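# Flip the stapler cover open past vertical and release

## Task

Swing the stapler's top cover open until it is well beyond vertical, so staples could be dropped in from above. The stapler must end up standing on the table, still open, with nothing from the robot propping it up; then release it and pull the grippers away.

## Robot and tools

Robot: two arms, left_arm and right_arm, each with six joints and a parallel gripper. Shared scene frame: origin on the table surface midway between the arms, +x out over the table, +z up, left_arm on the +y side. The names left and right do not refer to image sides. Gripper frame: fingers extend along its +z and close along its y. The reported hand point sits between the finger pads, about 1 cm short of the tips, and can be off somewhat at long reach.

Joint order, used everywhere (rows and result lists): shoulder, elbow, waist, wrist pitch, wrist yaw, wrist roll. A row is 14 numbers, each in [-1, 1]: left_arm's six joint values then its opening, then right_arm's six then its opening. Send all 14 even if one arm stays still. Joint values are offsets, not poses, scaled so 1.0 equals 1.32 rad shoulder, 1.276 elbow, 1.264 waist, 1.83 wrist pitch, 1.686 wrist yaw, 2.022 wrist roll. Opening is absolute: +1 fully open (0.094 m pad gap), -1 closed.

Joint ranges (rad): shoulder 0.000 to 3.142, elbow 0.000 to 3.019, waist -2.880 to 2.880, wrist pitch -1.693 to 1.571, wrist yaw -1.571 to 1.571, wrist roll -2.094 to 2.094. True ends may differ by up to 0.019 rad. Asking for more than 0.019 rad outward beyond a range end gets the action refused for both arms; if the first action of a call fails this, or any action is malformed, nothing in the call runs. A joint pushed past its real end stops there and the result may say "joint sent to its limit".

Tools:
- execute_actions(actions): a list of up to 15 actions; each action is a table of up to 15 rows, one row per 1/30 s step, the last row repeated to fill 15 steps. Within an action, every row's offsets count from the joint angles at that action's start (for the first action, the latest reported angles), not from the previous row. An empty list just returns the current state and images.
- move(target, speed, blocking): target is one 14-number row whose offsets count from the Joint positions in the most recent result that listed them. All joints follow paths that finish together (so the hand traces a curve), lasting 0.5 to 10 s; speed (0.01 to 2 rad/s, default 0.5) caps the joint with the longest travel. Paths ignore obstacles and the other arm. Finger openings are sent at the start. blocking=false returns after 0.5 s while motion continues; until its end is reported, rows and moves are refused, so use wait or stop. Its result adds a move: line with the ending (done, off_target, moving, held, fault), limits=held or limits=none, and each arm's joint farthest from target. After limits=held an arm can suddenly go much faster than the set speed.
- wait(seconds): 0 to 10; lets things run with the last commands held, returning early if a move ends.
- stop(): brakes a running move; needs stopping room; fingers keep moving.
- zoom_image(camera, region): camera is cam_high, cam_low, cam_left_wrist or cam_right_wrist; region [x0, y0, x1, y1] in pixels, at most 504 by 504. Images: cam_high and cam_low 896x504, wrist cameras 616x616 fisheye. Calibration data (intrinsics and world-to-camera transforms) are given and may be slightly off.
- finished_scene(scene): ends the current scene, given its number; irreversible, and the goal must already hold and keep holding.

Results: each gripper's end_effector_position (m) and end_effector_quat_wxyz in the scene frame; Joint positions (rad, plus pad gap in m) and Joint velocities per arm; Joint targets (the angles joints are currently chasing, which can drift without new commands); joint torques (offset, scaled, noisy, nonzero in free air); grip_measured on the command scale (each gripper may read up to ~1 mm off); per-step joint readings for actions, with HELD marking steps where an arm's row was held back. "joint command not followed" means a clearance check altered joint targets. FAULT and MOTOR HOT or OVER-TEMPERATURE lines report stops and heating; a motor reaching 100 °C makes that arm go limp and fall.

Motion notes: joint speed is capped; each joint target is kept within a lead of its measured angle (0.32 shoulder, 0.276 elbow, 0.264 waist, 0.33 wrist pitch, 0.186 wrist yaw, 0.522 wrist roll rad), and targets placing the hand over 70 mm from where it is are pulled back, so big offsets need several actions. Unfinished motion must be recommanded. With zero offsets an arm can droop; to hold it, send offsets back to its intended angles first, then zeros, correcting for any shortfall. The robot holds the last command while you think.

Gripping: command an opening below grip_measured to hold; about 0.03 below is firm. Pad force tops out near 50 to 62 N, less on thin parts, with a brief spike at contact.

Avoid: knocking anything off the table (fails the job), arms hitting or pressing each other hard, dropping or slamming the stapler, fast impacts and hard pushes (faster moves and targets set far past contact press harder), long loaded holds that overheat motors. Outside tugs on held parts or nudges to loose items can happen. Finish by opening the gripper and withdrawing so the stapler stays open unaided.

Each tool is called after ">>>" as name(argument=value, ...) on one line, values as JSON.

## Session

I'll start by checking the current state of the scene.

>>> execute_actions(actions=[])

Scene clock: 0.00 s.
left_arm: end_effector_position=(+0.1359, +0.3175, +0.1084) grip_measured=+1.000 end_effector_quat_wxyz=(-0.005, +0.750, +0.661, +0.006) | right_arm: end_effector_position=(+0.6876, -0.4005, +0.2150) grip_measured=+1.000 end_effector_quat_wxyz=(+0.692, +0.247, +0.608, +0.301)
Joint names: [shoulder, elbow, waist, wrist pitch, wrist yaw, wrist roll]
Joint positions: left_arm=[ 0.785  0.541 -0.194 -1.328 -0.015  1.545  0.094] | right_arm=[ 1.89   1.036 -0.246  0.994 -0.107  0.812  0.094]
Joint velocities: left_arm=[-0.015 -0.022 -0.015  0.007  0.007 -0.051  0.   ] | right_arm=[-0.024 -0.007 -0.015  0.007 -0.037 -0.022  0.   ]
Joint torques (N m, as the arm reports them, + toward a larger angle): no reading
Joint targets: left_arm=[0.784 0.572 -0.194 -1.327 -0.015 1.545] | right_arm=[1.898 1.054 -0.246 0.997 -0.107 0.813]

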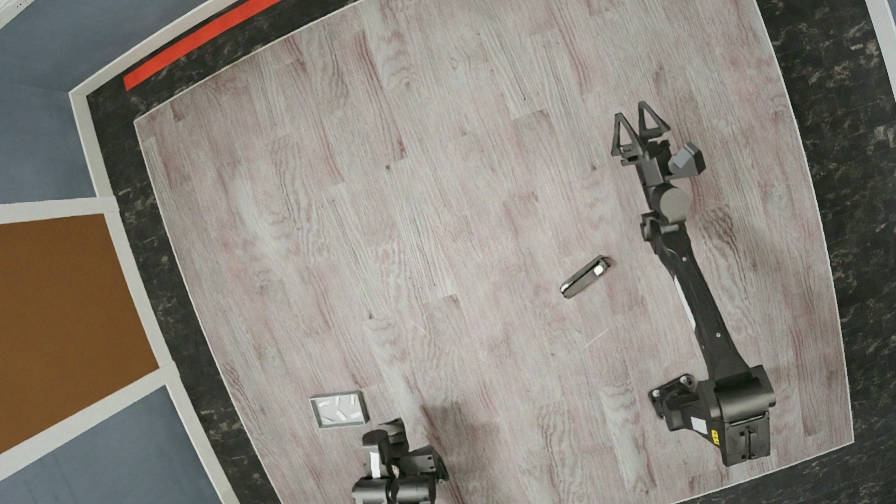

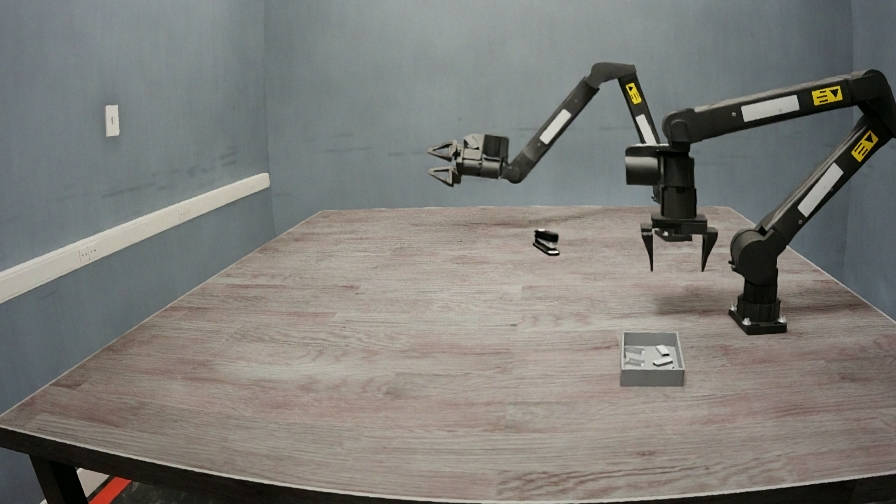

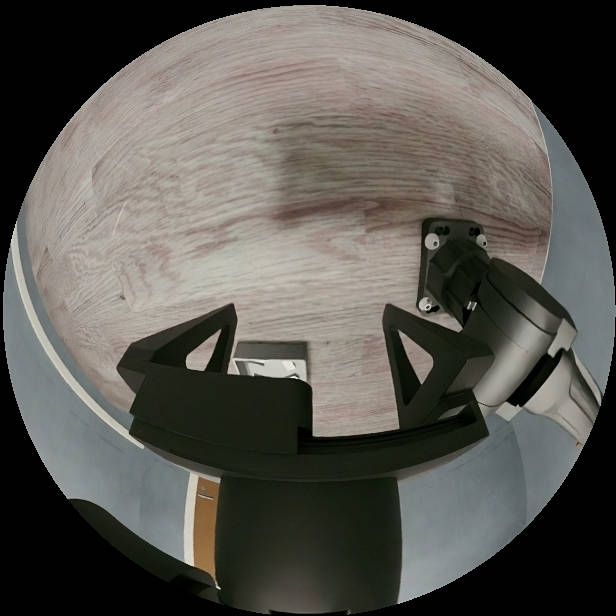

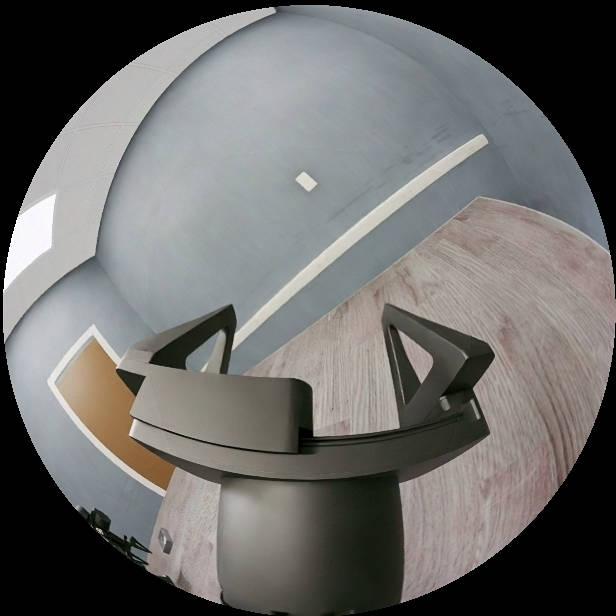

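>>> zoom_image(camera="cam_high", region=[520, 220, 660, 330])

>>> zoom_image(camera="cam_low", region=[490, 200, 610, 280])

Region (520, 220, 660, 330) of cam_high's 896x504 image, scaled by 3.600, with more detail than that image has; it fills the top 396 rows of this view, and the rest is white.

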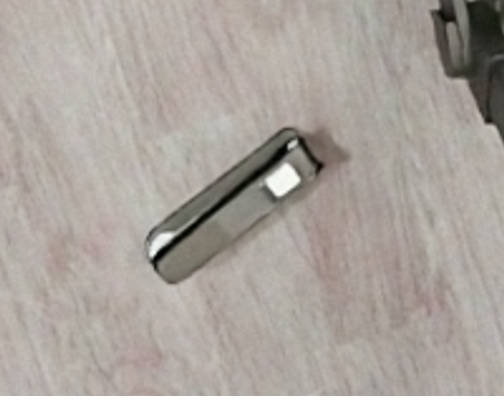

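Region (490, 200, 610, 280) of cam_low's 896x504 image, scaled by 4.200, with more detail than that image has.

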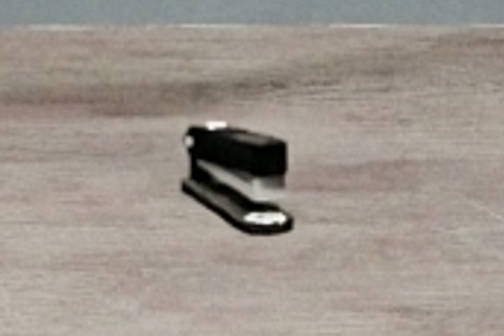

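>>> move(target=[0, 0.024, -0.4, 0, 0, 0, 1, 0.006, 0.014, 0, -0.546, 0, 0, 1], speed=1.0)

Scene clock: 38.57 s.
left_arm: end_effector_position=(+0.1038, +0.2389, +0.1084) grip_measured=+1.000 end_effector_quat_wxyz=(-0.003, +0.890, +0.457, +0.007) | right_arm: end_effector_position=(+0.6285, -0.3955, +0.0337) grip_measured=+1.000 end_effector_quat_wxyz=(+0.351, +0.375, +0.838, +0.185)
Joint names: [shoulder, elbow, waist, wrist pitch, wrist yaw, wrist roll]
Joint positions: left_arm=[ 0.785  0.541 -0.691 -1.328 -0.015  1.545  0.094] | right_arm=[ 1.857  1.064 -0.246  0.034 -0.107  0.804  0.094]
Joint velocities: left_arm=[-0.005  0.012 -0.005  0.002 -0.007  0.051  0.   ] | right_arm=[ 0.005  0.012 -0.005 -0.007 -0.007 -0.007  0.   ]
Joint torques (N m, as the arm reports them, + toward a larger angle): left_arm=[-1.15  9.81 -0.02  0.31  0.09  0.08] | right_arm=[-16.66   7.52   0.66   0.02  -0.04   0.07]
Joint targets: left_arm=[0.785 0.572 -0.699 -1.328 -0.015 1.545] | right_arm=[1.898 1.054 -0.246 -0.006 -0.107 0.812]
move: off_target (left_arm, right_arm); limits=none; left_arm: farthest joint: the elbow, 0.030 radians from its target (0.030 radians at the start); right_arm: farthest joint: the shoulder, 0.041 radians from its target (0.008 radians at the start)
camera_calibration (this result's frames):
cam_left_wrist: T_world_to_cam=[[-0.811019, 0.585018, -0.00132521, -0.0584771], [0.46659, 0.648203, 0.60177, -0.259815], [0.352906, 0.487429, -0.798668, 0.0570603], [0, 0, 0, 1]] pos_world=[0.0536641, 0.17481, 0.201844]
cam_right_wrist: T_world_to_cam=[[-0.494456, -0.656764, -0.569363, 0.070737], [-0.813188, 0.580877, 0.036158, 0.74257], [0.306983, 0.480878, -0.82129, 0.146461], [0, 0, 0, 1]] pos_world=[0.593865, -0.455314, 0.133712]

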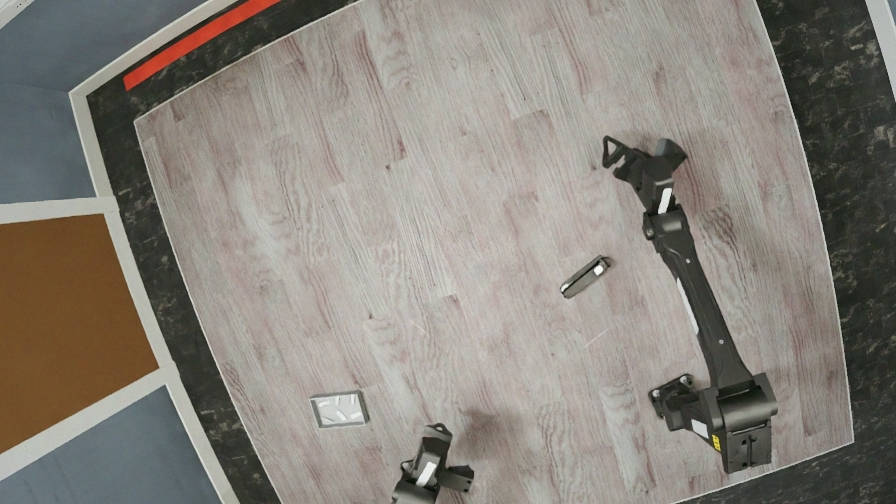

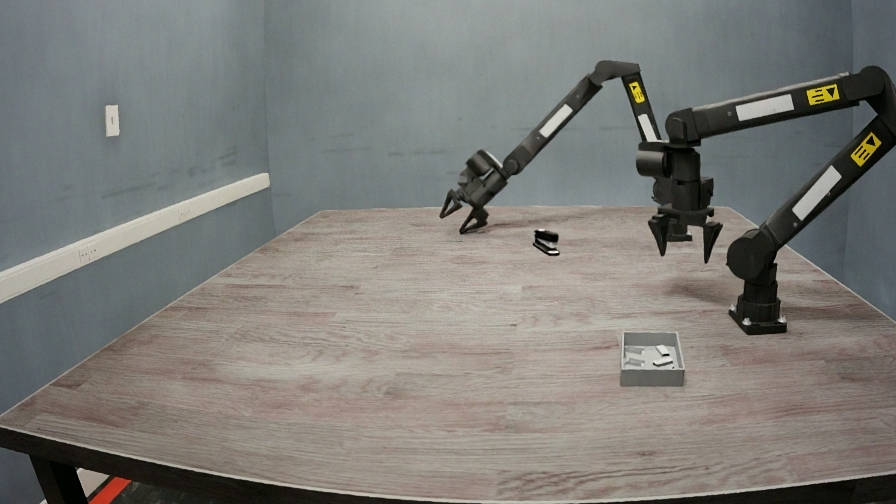

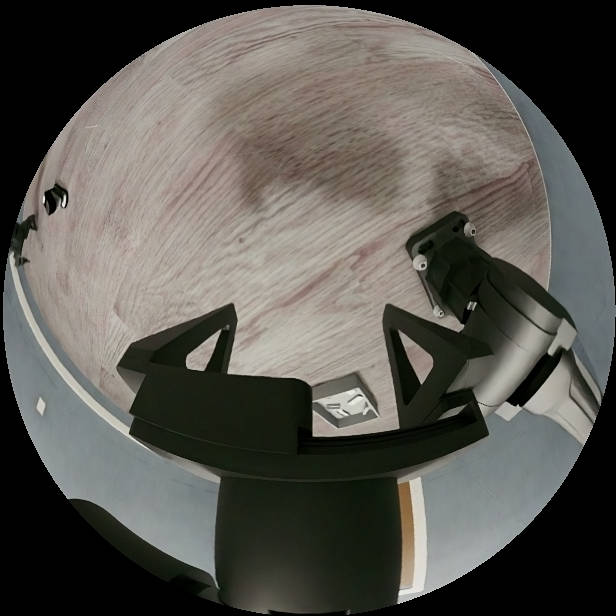

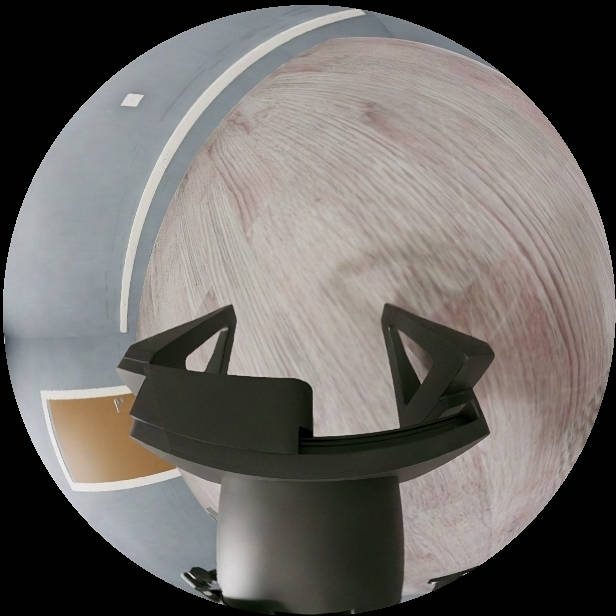

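>>> move(target=[0.5417, 0.54, -0.28, 0.0317, 0.009, 0, 1, -0.308, 0.0125, 0.277, -0.663, 0.0635, 0, 1], speed=1.0)

Scene clock: 65.57 s.
left_arm: end_effector_position=(+0.1901, -0.0071, +0.1413) grip_measured=+1.000 end_effector_quat_wxyz=(-0.021, +0.955, +0.295, -0.005) | right_arm: end_effector_position=(+0.3765, -0.2553, +0.1239) grip_measured=+1.000 end_effector_quat_wxyz=(+0.004, +0.267, +0.964, +0.004)
Joint names: [shoulder, elbow, waist, wrist pitch, wrist yaw, wrist roll]
Joint positions: left_arm=[ 1.506  1.17  -1.039 -1.278 -0.001  1.545  0.094] | right_arm=[ 1.453  1.064  0.102 -1.172 -0.003  0.804  0.094]
Joint velocities: left_arm=[-0.015  0.002 -0.005  0.027 -0.037  0.037  0.   ] | right_arm=[-0.015 -0.007 -0.005 -0.007 -0.007  0.022  0.   ]
Joint torques (N m, as the arm reports them, + toward a larger angle): left_arm=[-12.96  11.69   0.07   0.57   0.19   0.08] | right_arm=[-14.05  10.56   0.81  -0.06   0.16   0.04]
Joint targets: left_arm=[1.499 1.230 -1.044 -1.269 0.000 1.545] | right_arm=[1.450 1.080 0.105 -1.179 -0.000 0.804]
move: off_target (left_arm); limits=none; left_arm: farthest joint: the elbow, 0.060 radians from its target (0.689 radians at the start); right_arm: farthest joint: the elbow, 0.016 radians from its target (0.016 radians at the start)
camera_calibration (this result's frames):
cam_left_wrist: T_world_to_cam=[[-0.561872, 0.826134, 0.0424527, 0.103633], [0.680809, 0.432662, 0.591018, -0.201199], [0.469893, 0.360978, -0.805541, 0.150641], [0, 0, 0, 1]] pos_world=[0.124421, -0.0529417, 0.23586]
cam_right_wrist: T_world_to_cam=[[-0.506791, -0.862021, -0.00909441, -0.027575], [-0.701624, 0.406316, 0.585347, 0.298376], [-0.500887, 0.303029, -0.810732, 0.487977], [0, 0, 0, 1]] pos_world=[0.439794, -0.292877, 0.220714]

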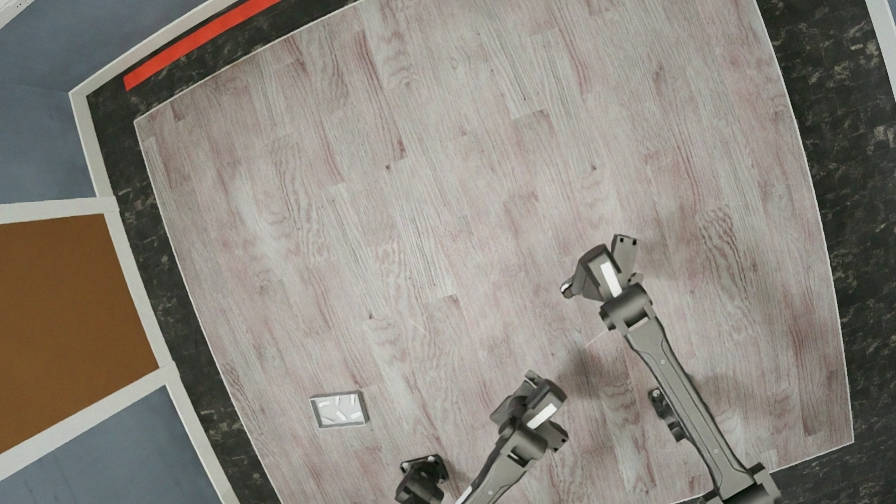

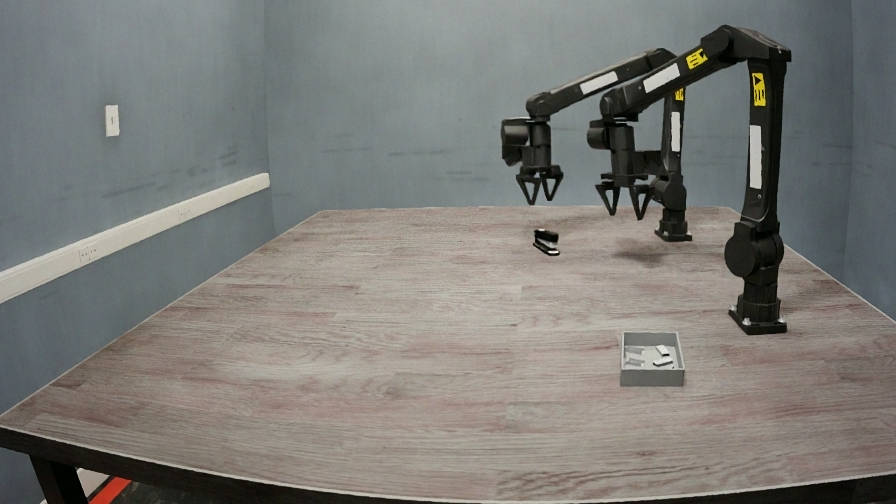

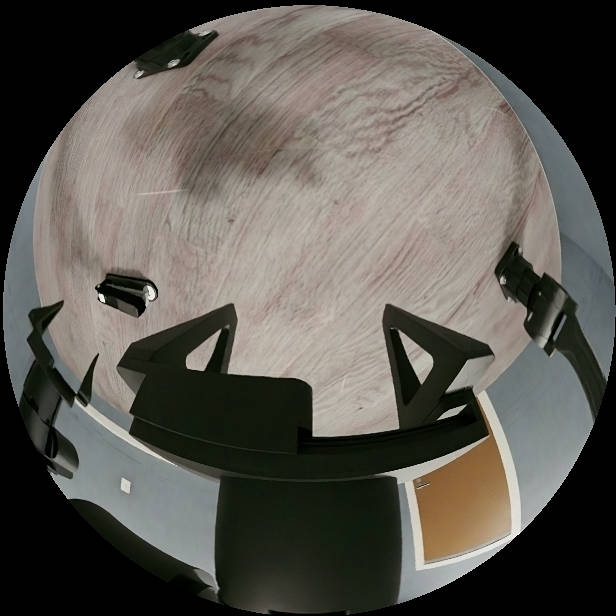

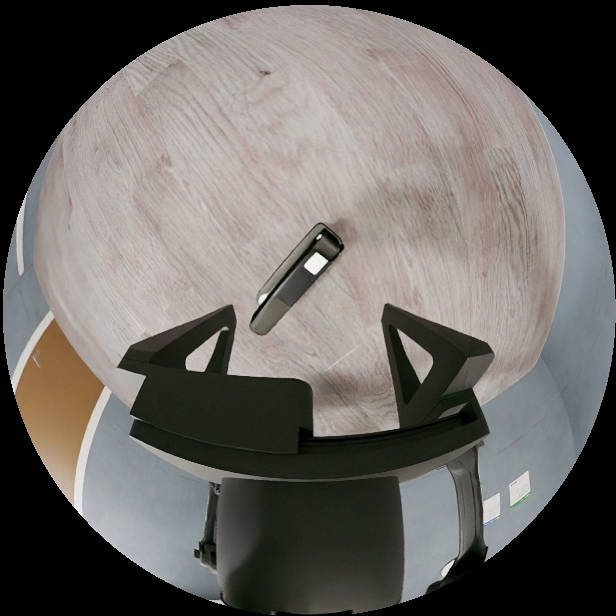

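>>> zoom_image(camera="cam_right_wrist", region=[220, 200, 380, 350])

>>> zoom_image(camera="cam_left_wrist", region=[70, 240, 190, 340])

Region (220, 200, 380, 350) of cam_right_wrist's 616x616 image, scaled by 3.150, with more detail than that image has; it fills the top 472 rows of this view, and the rest is white.

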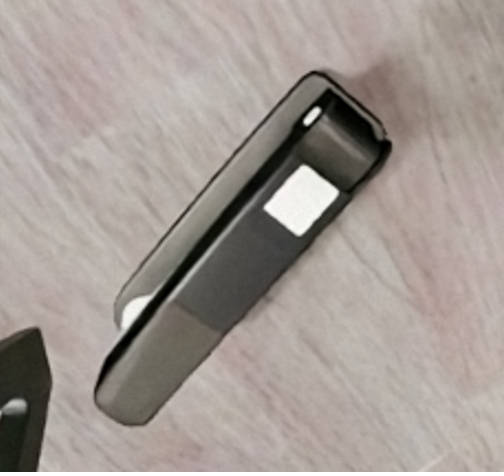

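Region (70, 240, 190, 340) of cam_left_wrist's 616x616 image, scaled by 4.200, with more detail than that image has.

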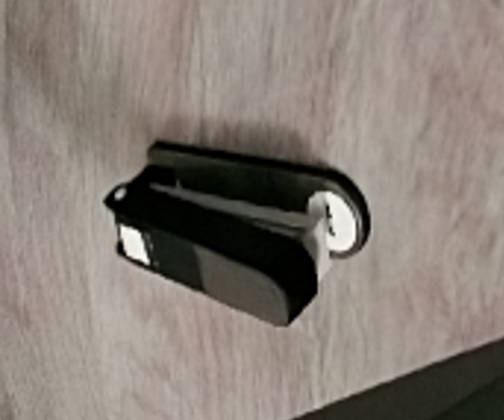

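>>> move(target=[0.1905, -0.2201, 0.1369, 0.881, 0.1946, -0.6585, 1, 0.0112, -0.0118, 0.1743, 0.0056, 0.1044, 0.4418, 1], speed=1.0)

Scene clock: 188.10 s.
left_arm: end_effector_position=(+0.3342, -0.1465, +0.0767) grip_measured=+1.000 end_effector_quat_wxyz=(+0.417, +0.503, +0.704, -0.279) | right_arm: end_effector_position=(+0.3571, -0.2030, +0.1240) grip_measured=+1.000 end_effector_quat_wxyz=(+0.076, +0.567, +0.819, -0.038)
Joint names: [shoulder, elbow, waist, wrist pitch, wrist yaw, wrist roll]
Joint positions: left_arm=[ 1.755  0.896 -0.875  0.308  0.325  0.226  0.094] | right_arm=[ 1.453  1.057  0.316 -1.17   0.17   1.687  0.094]
Joint velocities: left_arm=[ 0.015 -0.027 -0.005  0.007  0.007  0.051  0.   ] | right_arm=[-0.005  0.007 -0.005 -0.007 -0.037 -0.007  0.   ]
Joint torques (N m, as the arm reports them, + toward a larger angle): left_arm=[-14.64   5.79   1.13   2.34   0.27  -0.05] | right_arm=[-12.28   8.42   1.15   0.55   0.34   0.14]
Joint targets: left_arm=[1.757 0.889 -0.866 0.334 0.327 0.214] | right_arm=[1.468 1.049 0.322 -1.161 0.173 1.697]
move: off_target (left_arm); limits=none; left_arm: farthest joint: the wrist pitch, 0.026 radians from its target (1.613 radians at the start); right_arm: farthest joint: the shoulder, 0.015 radians from its target (0.015 radians at the start)
camera_calibration (this result's frames):
cam_left_wrist: T_world_to_cam=[[-0.940463, -0.338528, -0.0304683, 0.26402], [-0.297561, 0.863333, -0.40757, 0.265877], [0.164278, -0.374239, -0.912665, 0.0838325], [0, 0, 0, 1]] pos_world=[0.313644, -0.108789, 0.192919]
cam_right_wrist: T_world_to_cam=[[-0.93192, -0.36195, -0.0227216, 0.262673], [-0.333494, 0.830665, 0.445845, 0.235421], [-0.1425, 0.423069, -0.894822, 0.369217], [0, 0, 0, 1]] pos_world=[0.375915, -0.256686, 0.231391]

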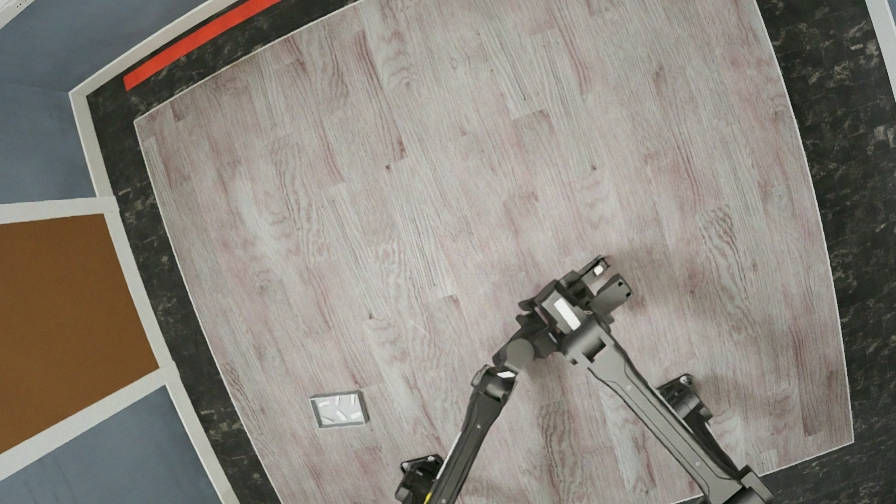

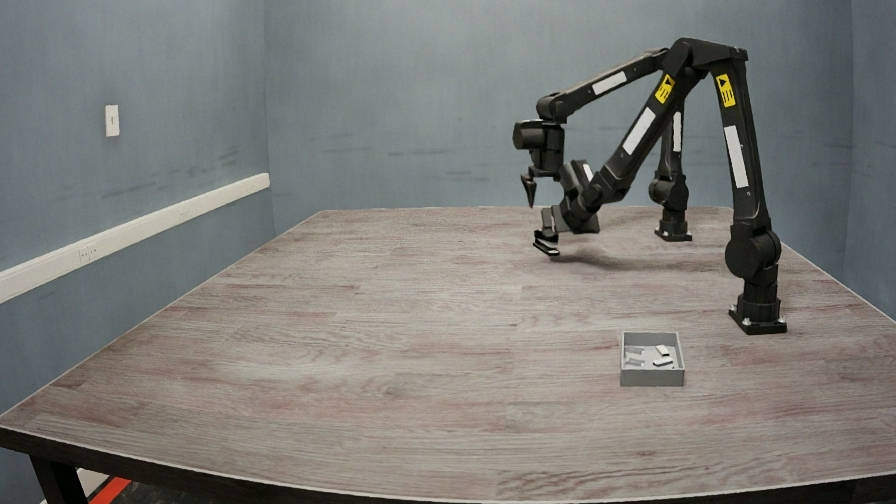

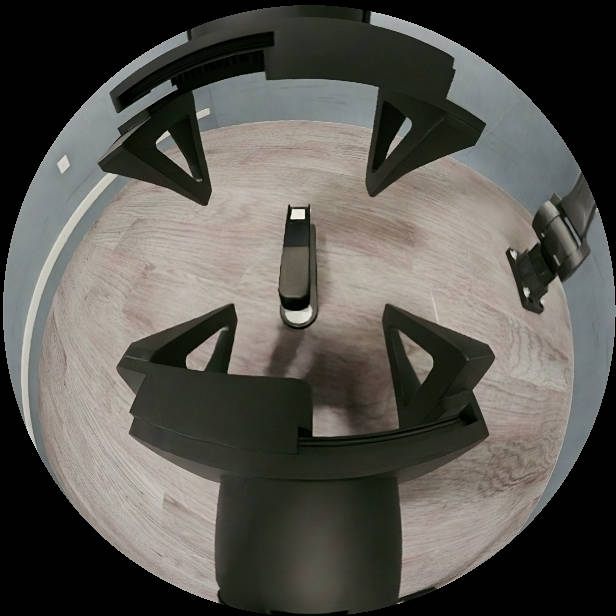

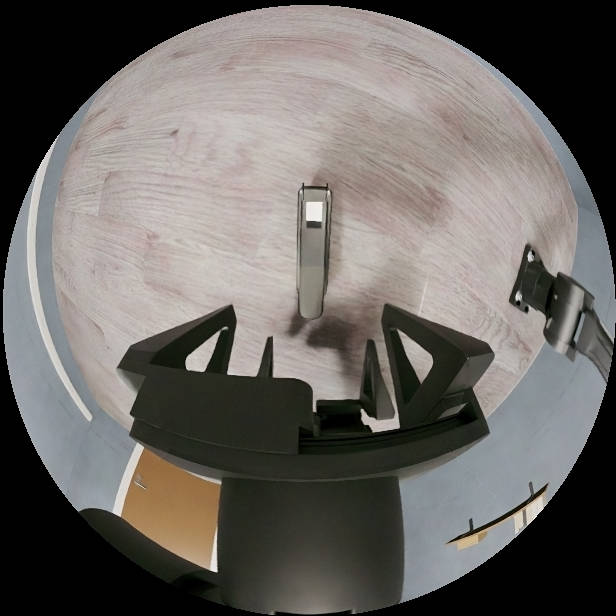

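>>> zoom_image(camera="cam_left_wrist", region=[220, 190, 400, 350])

>>> zoom_image(camera="cam_right_wrist", region=[220, 170, 400, 350])

Region (220, 190, 400, 350) of cam_left_wrist's 616x616 image, scaled by 2.800, with more detail than that image has.

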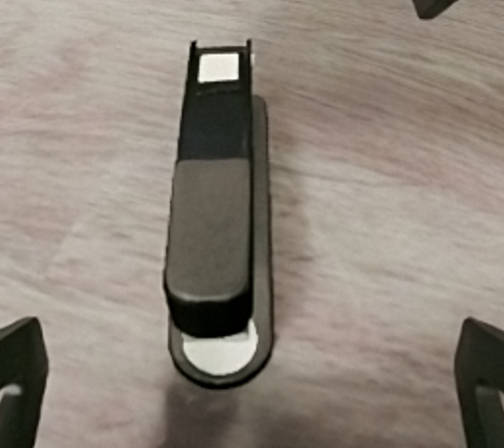

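Region (220, 170, 400, 350) of cam_right_wrist's 616x616 image, scaled by 2.800, with more detail than that image has.

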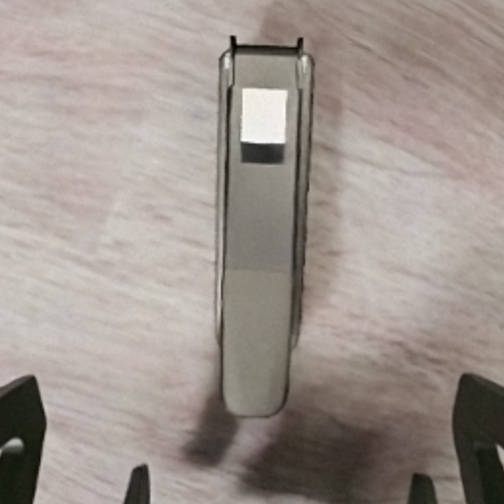

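>>> move(target=[0.1503, 0.1519, -0.0229, 0.0175, -0.0164, -0.0214, 1, 0.0114, -0.0063, 0.0047, 0.0049, 0.0018, 0.0049, 1], speed=0.4)

Scene clock: 216.03 s.
left_arm: end_effector_position=(+0.3597, -0.1873, +0.0210) grip_measured=+1.000 end_effector_quat_wxyz=(+0.396, +0.497, +0.722, -0.274) | right_arm: end_effector_position=(+0.3571, -0.2030, +0.1240) grip_measured=+1.000 end_effector_quat_wxyz=(+0.076, +0.567, +0.819, -0.037)
Joint names: [shoulder, elbow, waist, wrist pitch, wrist yaw, wrist roll]
Joint positions: left_arm=[ 1.953  1.042 -0.895  0.317  0.299  0.194  0.094] | right_arm=[ 1.453  1.057  0.316 -1.17   0.17   1.688  0.094]
Joint velocities: left_arm=[ 0.015 -0.007  0.005  0.007 -0.081 -0.051  0.   ] | right_arm=[ 0.015  0.012 -0.015 -0.002  0.022  0.022  0.   ]
Joint torques (N m, as the arm reports them, + toward a larger angle): left_arm=[-17.61   9.38  -0.55   2.24   0.05  -0.05] | right_arm=[-12.34   8.43   1.09   0.58   0.34   0.12]
Joint targets: left_arm=[1.954 1.090 -0.904 0.340 0.297 0.182] | right_arm=[1.468 1.049 0.321 -1.161 0.173 1.697]
move: off_target (left_arm); limits=none; left_arm: farthest joint: the elbow, 0.047 radians from its target (0.194 radians at the start); right_arm: farthest joint: the shoulder, 0.015 radians from its target (0.015 radians at the start)
camera_calibration (this result's frames):
cam_left_wrist: T_world_to_cam=[[-0.934767, -0.355261, -0.000480776, 0.266679], [-0.330405, 0.869861, -0.366298, 0.298177], [0.13055, -0.342245, -0.930497, 0.0321006], [0, 0, 0, 1]] pos_world=[0.343611, -0.153646, 0.139219]
cam_right_wrist: T_world_to_cam=[[-0.93219, -0.361248, -0.0228492, 0.262928], [-0.332919, 0.830888, 0.445859, 0.235259], [-0.142081, 0.423232, -0.894811, 0.369099], [0, 0, 0, 1]] pos_world=[0.375863, -0.256707, 0.23139]

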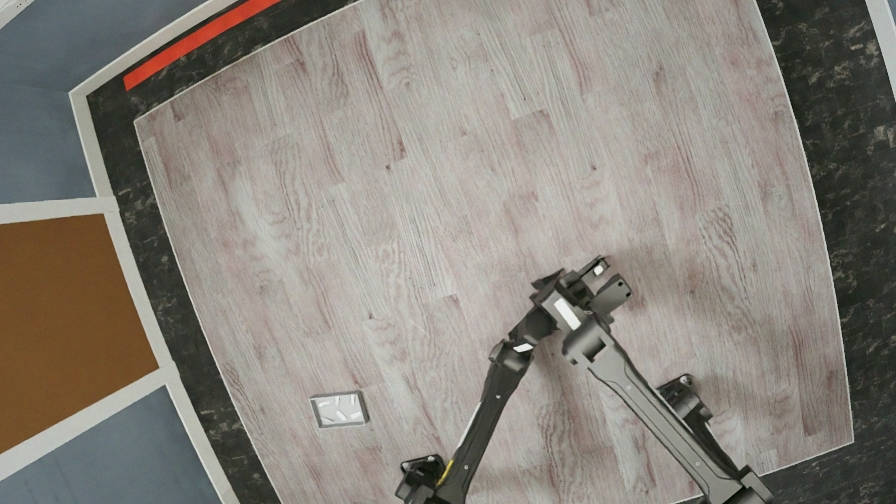

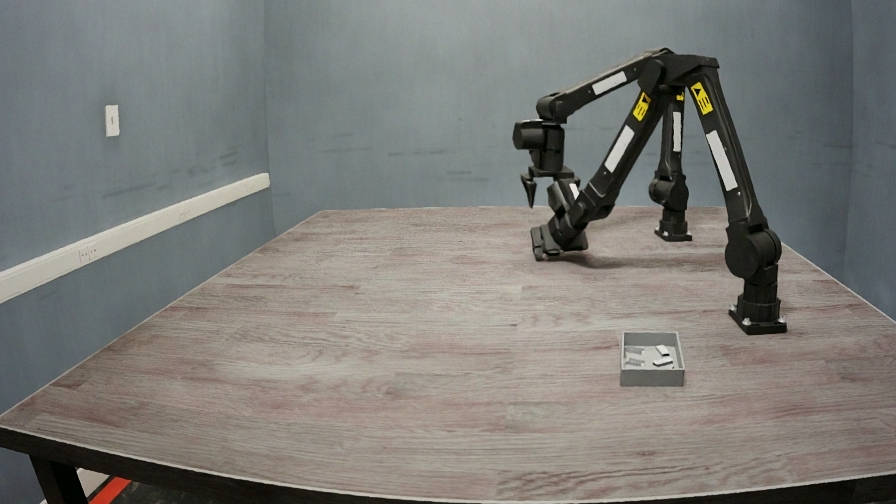

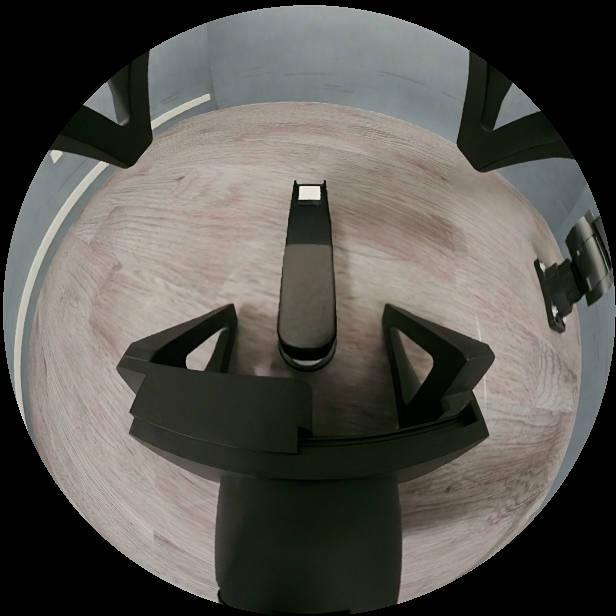

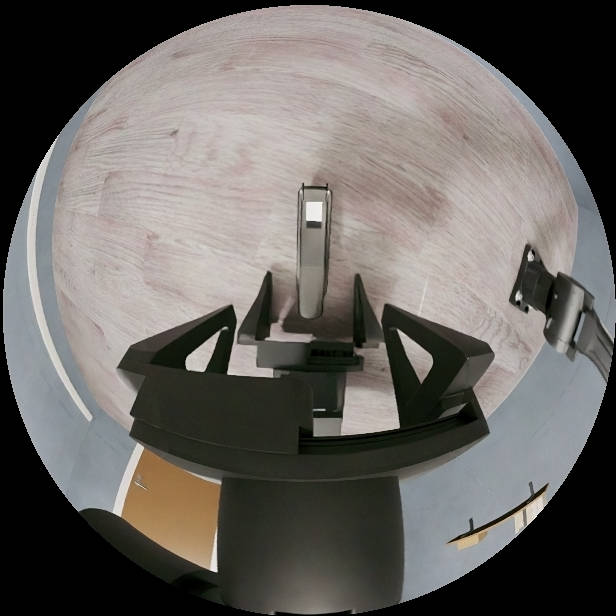

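>>> zoom_image(camera="cam_low", region=[490, 150, 630, 280])

>>> zoom_image(camera="cam_right_wrist", region=[220, 240, 400, 440])

Region (490, 150, 630, 280) of cam_low's 896x504 image, scaled by 3.600, with more detail than that image has; it fills the top 468 rows of this view, and the rest is white.

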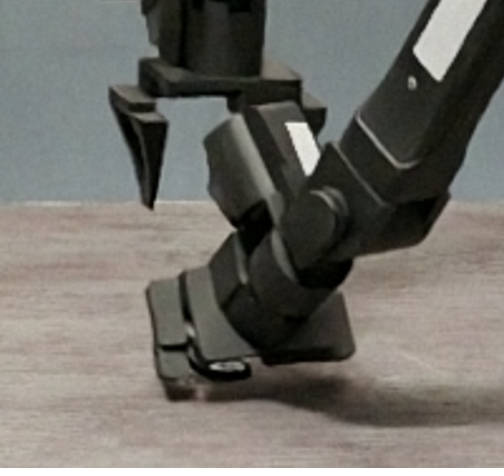

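Region (220, 240, 400, 440) of cam_right_wrist's 616x616 image, scaled by 2.520, with more detail than that image has; it fills the left 454 columns of this view, and the rest is white.

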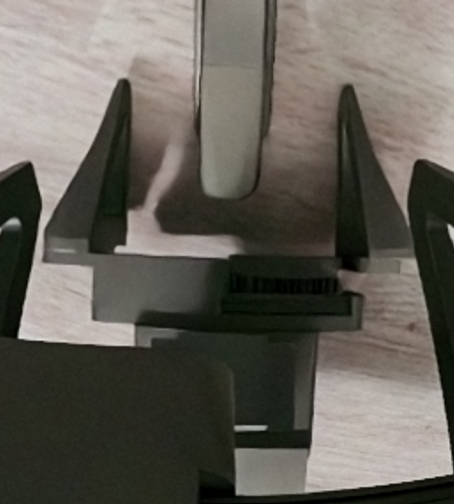

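>>> move(target=[0.0144, 0.0415, -0.0071, 0.0235, -0.0012, -0.0059, 0.06, 0.0617, -0.0775, -0.0824, 0.0899, -0.1026, -0.049, -0.04], speed=0.3)

Scene clock: 240.37 s.
left_arm: end_effector_position=(+0.3607, -0.1884, +0.0187) grip_measured=+0.062 end_effector_quat_wxyz=(+0.401, +0.496, +0.719, -0.276) | right_arm: end_effector_position=(+0.3559, -0.2146, +0.0657) grip_measured=-0.039 end_effector_quat_wxyz=(+0.001, +0.573, +0.820, +0.001)
Joint names: [shoulder, elbow, waist, wrist pitch, wrist yaw, wrist roll]
Joint positions: left_arm=[ 1.963  1.042 -0.895  0.336  0.299  0.194  0.05 ] | right_arm=[ 1.515  0.961  0.217 -1.014 -0.     1.599  0.045]
Joint velocities: left_arm=[-0.005 -0.017 -0.015  0.012  0.022  0.007  0.   ] | right_arm=[-0.015  0.002  0.005 -0.002  0.051 -0.007 -0.001]
Joint torques (N m, as the arm reports them, + toward a larger angle): left_arm=[-16.84   9.7   -0.13   2.25   0.05  -0.06] | right_arm=[-11.72   8.28   0.14   0.55  -0.07  -0.08]
Joint targets: left_arm=[1.972 1.095 -0.904 0.360 0.297 0.182] | right_arm=[1.535 0.958 0.211 -1.006 -0.003 1.589]
move: off_target (left_arm); limits=none; left_arm: farthest joint: the elbow, 0.053 radians from its target (0.053 radians at the start); right_arm: farthest joint: the shoulder, 0.020 radians from its target (0.081 radians at the start)
camera_calibration (this result's frames):
cam_left_wrist: T_world_to_cam=[[-0.934682, -0.355466, -0.00361121, 0.267201], [-0.328272, 0.866986, -0.374931, 0.297489], [0.136406, -0.349256, -0.927046, 0.0258539], [0, 0, 0, 1]] pos_world=[0.343878, -0.153908, 0.136471]
cam_right_wrist: T_world_to_cam=[[-0.936209, -0.351436, -0.00218693, 0.25849], [-0.285066, 0.755735, 0.589578, 0.227917], [-0.205546, 0.552592, -0.807708, 0.366399], [0, 0, 0, 1]] pos_world=[0.382284, -0.283871, 0.162134]

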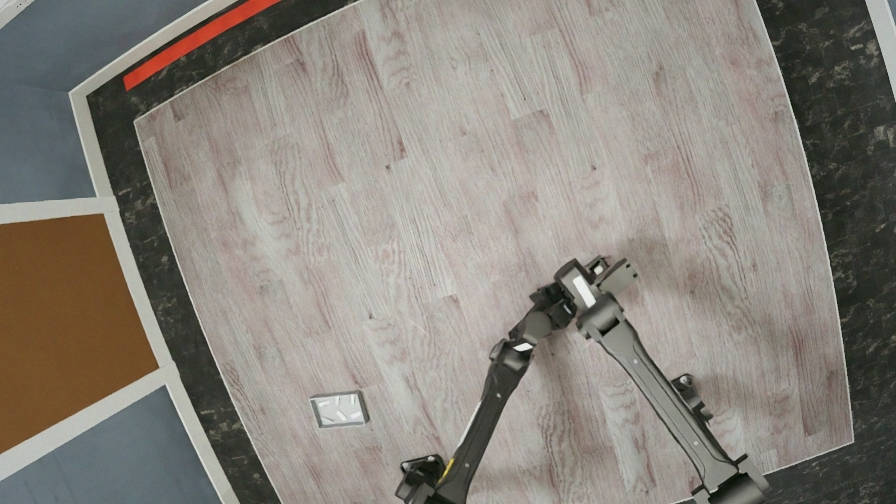

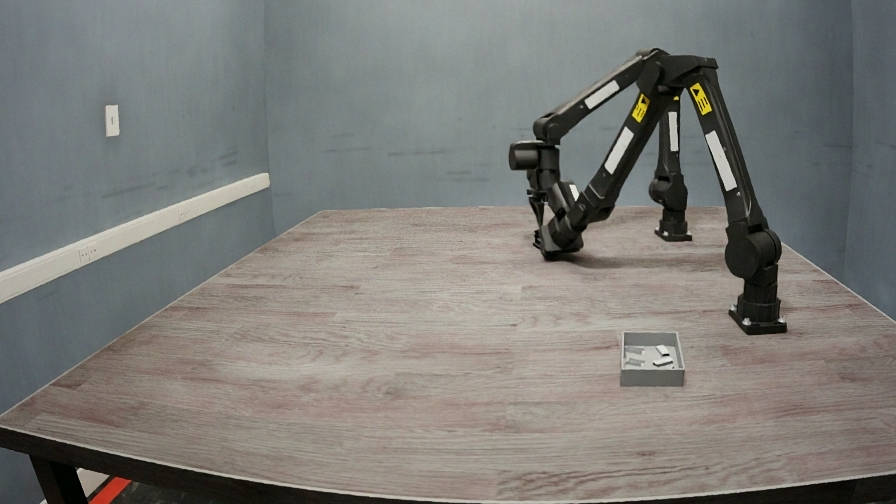

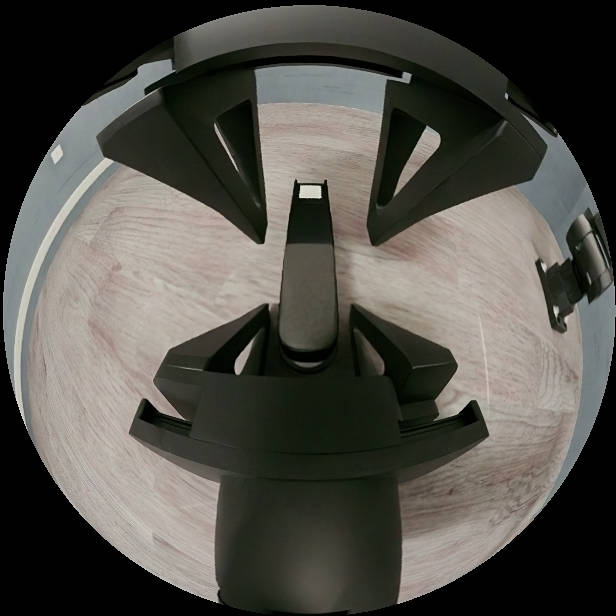

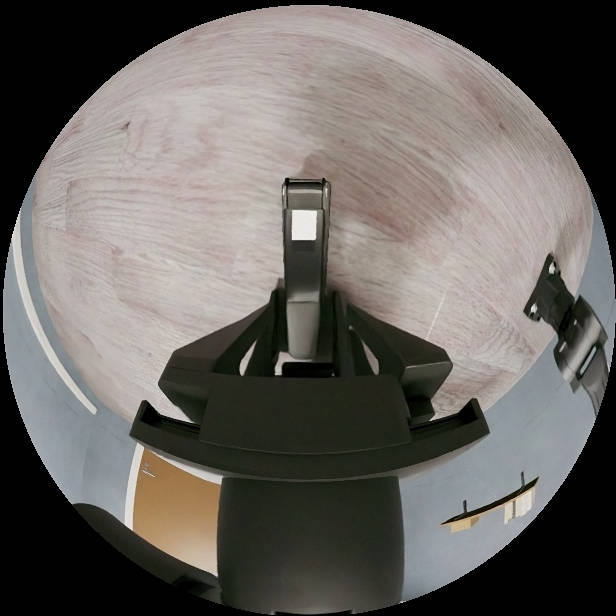

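>>> move(target=[0.0152, 0.0415, -0.0071, 0.0131, -0.0012, -0.0059, -0.15, 0.0152, -0.0024, -0.0047, 0.0044, -0.0018, -0.0049, -0.04], speed=0.1)

Scene clock: 243.43 s.
left_arm: end_effector_position=(+0.3623, -0.1902, +0.0184) grip_measured=-0.148 end_effector_quat_wxyz=(+0.403, +0.496, +0.718, -0.276) | right_arm: end_effector_position=(+0.3559, -0.2146, +0.0657) grip_measured=-0.039 end_effector_quat_wxyz=(+0.001, +0.573, +0.820, +0.001)
Joint names: [shoulder, elbow, waist, wrist pitch, wrist yaw, wrist roll]
Joint positions: left_arm=[ 1.969  1.048 -0.895  0.342  0.299  0.194  0.04 ] | right_arm=[ 1.515  0.961  0.217 -1.014 -0.     1.598  0.045]
Joint velocities: left_arm=[ 0.005 -0.012 -0.005 -0.007  0.037 -0.037  0.   ] | right_arm=[-0.015 -0.012 -0.005  0.007 -0.007 -0.007  0.   ]
Joint torques (N m, as the arm reports them, + toward a larger angle): left_arm=[-16.34   9.33   0.04   2.11   0.04  -0.04] | right_arm=[-12.18   8.17   0.14   0.52  -0.06  -0.07]
Joint targets: left_arm=[1.984 1.096 -0.904 0.360 0.297 0.182] | right_arm=[1.535 0.958 0.211 -1.006 -0.003 1.589]
move: off_target (left_arm); limits=none; left_arm: farthest joint: the elbow, 0.047 radians from its target (0.053 radians at the start); right_arm: farthest joint: the shoulder, 0.020 radians from its target (0.020 radians at the start)
camera_calibration (this result's frames):
cam_left_wrist: T_world_to_cam=[[-0.934668, -0.355483, -0.00533744, 0.268053], [-0.32704, 0.865578, -0.379234, 0.298814], [0.139431, -0.352713, -0.925285, 0.0229535], [0, 0, 0, 1]] pos_world=[0.345064, -0.155263, 0.13599]
cam_right_wrist: T_world_to_cam=[[-0.935941, -0.35215, -0.0021871, 0.258241], [-0.285643, 0.755518, 0.589576, 0.228076], [-0.205967, 0.552433, -0.80771, 0.366515], [0, 0, 0, 1]] pos_world=[0.382337, -0.28385, 0.162134]

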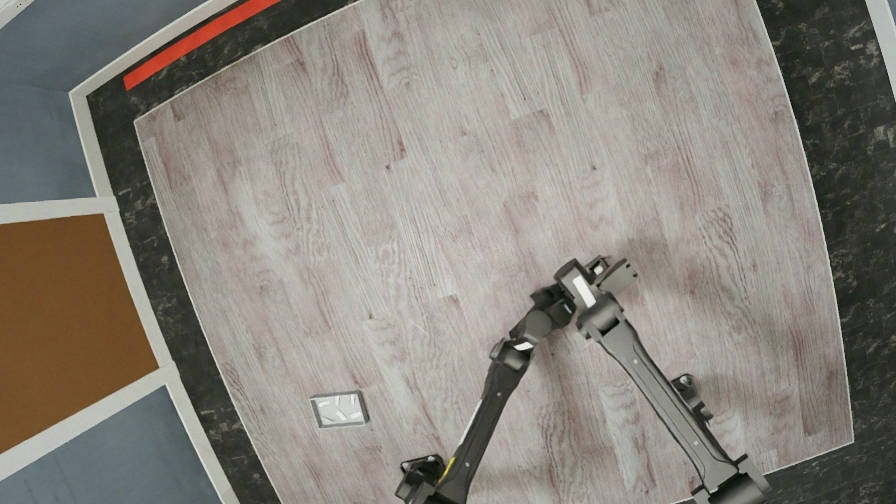

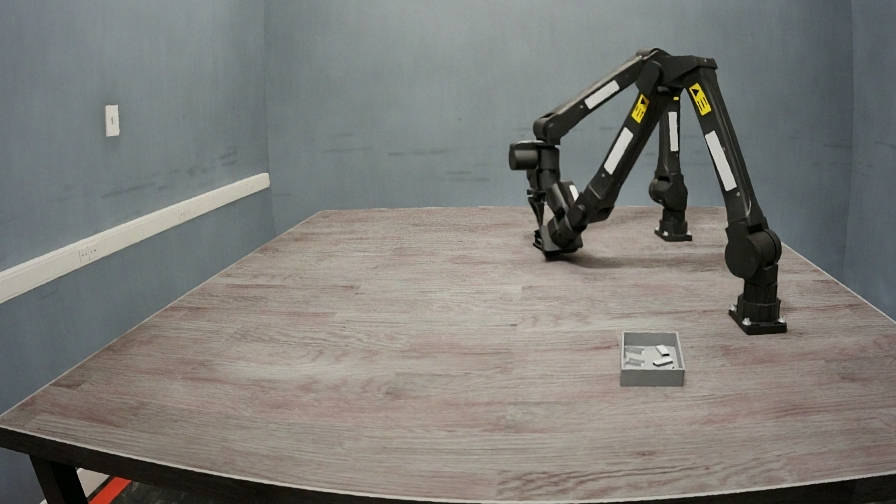

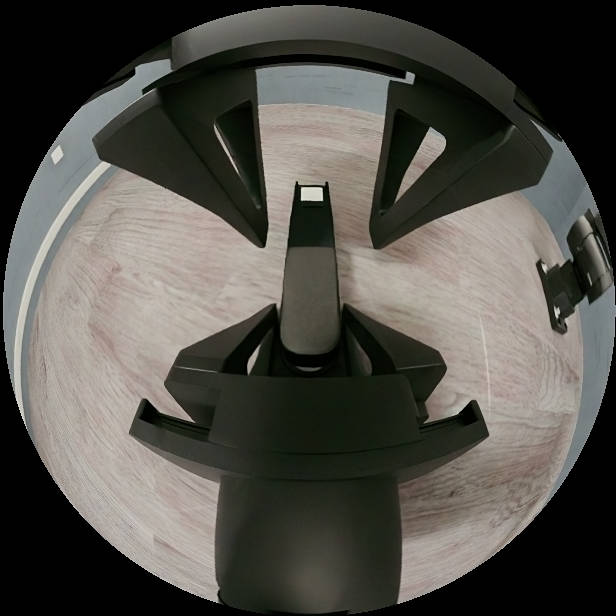

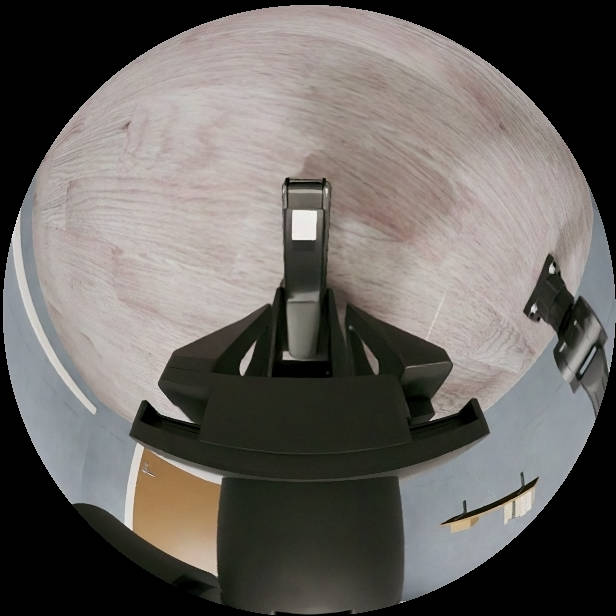

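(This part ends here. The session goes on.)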